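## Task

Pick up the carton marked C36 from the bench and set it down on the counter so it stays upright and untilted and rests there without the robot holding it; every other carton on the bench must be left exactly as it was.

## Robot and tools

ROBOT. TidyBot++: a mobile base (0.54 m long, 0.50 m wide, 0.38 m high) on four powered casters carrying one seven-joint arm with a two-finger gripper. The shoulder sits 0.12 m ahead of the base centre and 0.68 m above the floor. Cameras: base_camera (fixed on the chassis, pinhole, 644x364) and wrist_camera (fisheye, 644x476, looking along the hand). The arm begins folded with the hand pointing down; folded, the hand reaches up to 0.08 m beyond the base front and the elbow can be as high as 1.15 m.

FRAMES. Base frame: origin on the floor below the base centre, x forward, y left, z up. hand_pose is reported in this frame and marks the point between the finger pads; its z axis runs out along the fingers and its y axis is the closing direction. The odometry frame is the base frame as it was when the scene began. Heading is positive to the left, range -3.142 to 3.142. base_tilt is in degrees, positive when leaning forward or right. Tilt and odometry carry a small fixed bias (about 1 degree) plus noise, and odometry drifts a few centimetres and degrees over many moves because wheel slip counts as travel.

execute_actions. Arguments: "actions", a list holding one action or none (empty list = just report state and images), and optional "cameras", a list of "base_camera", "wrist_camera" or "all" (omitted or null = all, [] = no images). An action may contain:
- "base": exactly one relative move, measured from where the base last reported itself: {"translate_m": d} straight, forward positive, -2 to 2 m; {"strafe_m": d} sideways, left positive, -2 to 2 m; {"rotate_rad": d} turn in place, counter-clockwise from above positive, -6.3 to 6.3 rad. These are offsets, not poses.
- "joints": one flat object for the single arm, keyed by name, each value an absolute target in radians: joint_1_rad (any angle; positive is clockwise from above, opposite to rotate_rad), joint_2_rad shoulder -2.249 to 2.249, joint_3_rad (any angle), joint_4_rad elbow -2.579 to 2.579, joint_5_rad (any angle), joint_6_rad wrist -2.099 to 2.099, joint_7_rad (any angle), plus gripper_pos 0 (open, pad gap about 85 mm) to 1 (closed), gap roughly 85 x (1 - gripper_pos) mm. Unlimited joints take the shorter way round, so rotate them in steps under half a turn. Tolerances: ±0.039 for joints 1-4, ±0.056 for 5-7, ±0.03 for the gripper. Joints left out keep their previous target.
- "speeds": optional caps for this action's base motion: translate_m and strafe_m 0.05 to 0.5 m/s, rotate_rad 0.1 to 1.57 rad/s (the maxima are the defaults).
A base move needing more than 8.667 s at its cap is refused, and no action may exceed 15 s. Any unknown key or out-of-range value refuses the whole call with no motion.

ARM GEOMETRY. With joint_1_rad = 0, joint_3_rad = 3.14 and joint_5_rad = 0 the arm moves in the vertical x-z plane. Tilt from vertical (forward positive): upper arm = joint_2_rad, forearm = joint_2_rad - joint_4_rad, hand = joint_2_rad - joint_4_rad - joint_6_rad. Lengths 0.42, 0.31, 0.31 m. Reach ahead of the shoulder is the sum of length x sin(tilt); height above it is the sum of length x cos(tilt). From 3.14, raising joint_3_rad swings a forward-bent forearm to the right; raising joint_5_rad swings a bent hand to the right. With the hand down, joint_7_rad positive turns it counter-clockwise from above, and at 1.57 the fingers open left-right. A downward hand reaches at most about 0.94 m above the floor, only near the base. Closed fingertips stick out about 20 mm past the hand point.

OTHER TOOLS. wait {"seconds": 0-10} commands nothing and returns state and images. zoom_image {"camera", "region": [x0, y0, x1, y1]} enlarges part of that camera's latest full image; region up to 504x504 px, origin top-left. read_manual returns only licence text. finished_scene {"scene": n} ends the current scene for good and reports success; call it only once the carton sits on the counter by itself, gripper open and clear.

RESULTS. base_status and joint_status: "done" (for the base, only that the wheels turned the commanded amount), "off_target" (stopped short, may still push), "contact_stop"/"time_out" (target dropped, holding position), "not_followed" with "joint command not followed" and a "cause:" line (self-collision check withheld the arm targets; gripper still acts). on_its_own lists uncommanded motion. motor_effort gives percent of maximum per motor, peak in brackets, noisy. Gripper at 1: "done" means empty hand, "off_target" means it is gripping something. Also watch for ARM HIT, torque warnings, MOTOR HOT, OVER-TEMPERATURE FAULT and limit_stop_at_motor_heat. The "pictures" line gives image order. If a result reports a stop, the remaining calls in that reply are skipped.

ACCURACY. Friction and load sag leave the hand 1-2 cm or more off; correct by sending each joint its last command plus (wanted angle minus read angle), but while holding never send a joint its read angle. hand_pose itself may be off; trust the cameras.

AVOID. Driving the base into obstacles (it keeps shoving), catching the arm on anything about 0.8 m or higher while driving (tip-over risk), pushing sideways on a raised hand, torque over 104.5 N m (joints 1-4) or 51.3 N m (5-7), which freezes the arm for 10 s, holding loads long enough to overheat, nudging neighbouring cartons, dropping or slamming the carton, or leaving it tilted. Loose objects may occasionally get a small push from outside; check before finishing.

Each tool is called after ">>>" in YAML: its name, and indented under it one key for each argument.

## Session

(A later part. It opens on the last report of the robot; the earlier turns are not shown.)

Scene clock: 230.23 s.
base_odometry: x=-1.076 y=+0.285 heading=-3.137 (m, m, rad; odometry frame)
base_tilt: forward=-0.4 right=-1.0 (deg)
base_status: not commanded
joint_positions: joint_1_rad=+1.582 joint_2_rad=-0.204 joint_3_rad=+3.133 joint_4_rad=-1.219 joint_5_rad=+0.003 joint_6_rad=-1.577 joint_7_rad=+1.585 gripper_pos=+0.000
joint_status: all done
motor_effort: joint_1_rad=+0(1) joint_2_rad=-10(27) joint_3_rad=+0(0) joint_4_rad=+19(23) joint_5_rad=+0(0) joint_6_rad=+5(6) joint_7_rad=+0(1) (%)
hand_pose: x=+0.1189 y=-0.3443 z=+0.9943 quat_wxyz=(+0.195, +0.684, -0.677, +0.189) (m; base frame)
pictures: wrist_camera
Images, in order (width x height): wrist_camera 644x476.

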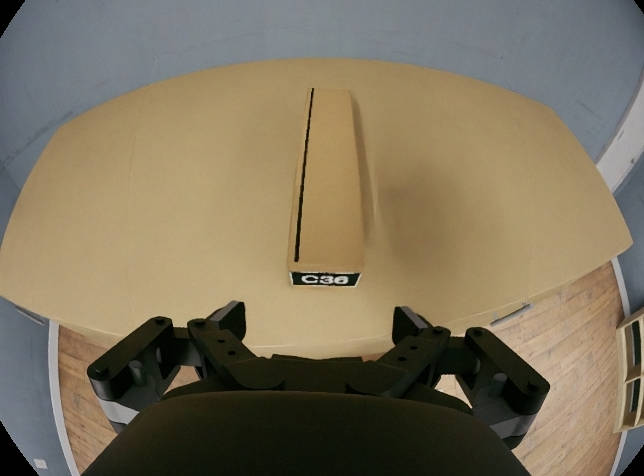

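>>> execute_actions:
  actions:
    - {"base":{"strafe_m":0.2},"joints":{"joint_6_rad":-1.4}}
  cameras: ["wrist_camera"]

>>> zoom_image:
  camera: "wrist_camera"
  region: [250, 160, 410, 320]

Scene clock: 238.60 s.
base_odometry: x=-1.075 y=+0.085 heading=-3.138 (m, m, rad; odometry frame)
base_tilt: forward=-0.3 right=-1.0 (deg)
base_status: done
joint_positions: joint_1_rad=+1.582 joint_2_rad=-0.206 joint_3_rad=+3.133 joint_4_rad=-1.217 joint_5_rad=+0.003 joint_6_rad=-1.411 joint_7_rad=+1.585 gripper_pos=+0.000
joint_status: all done
motor_effort: joint_1_rad=+0(1) joint_2_rad=-10(15) joint_3_rad=+0(3) joint_4_rad=+19(21) joint_5_rad=+0(1) joint_6_rad=+7(7) joint_7_rad=+0(0) (%)
hand_pose: x=+0.1189 y=-0.3856 z=+1.0262 quat_wxyz=(+0.253, +0.666, -0.658, +0.245) (m; base frame)
pictures: wrist_camera
Images, in order (width x height): wrist_camera 644x476.

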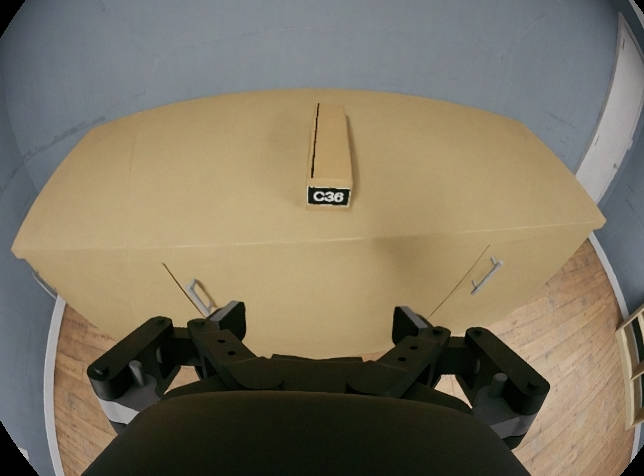

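Region (250, 160, 410, 320) of wrist_camera's 644x476 image, scaled by 3.150.

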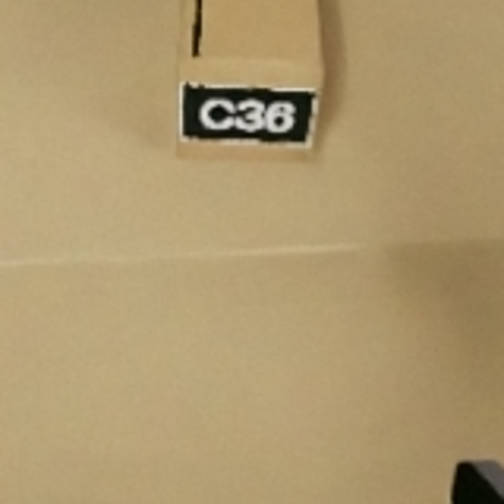

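>>> finished_scene:
  scene: 1

The scene is finished: the task was done.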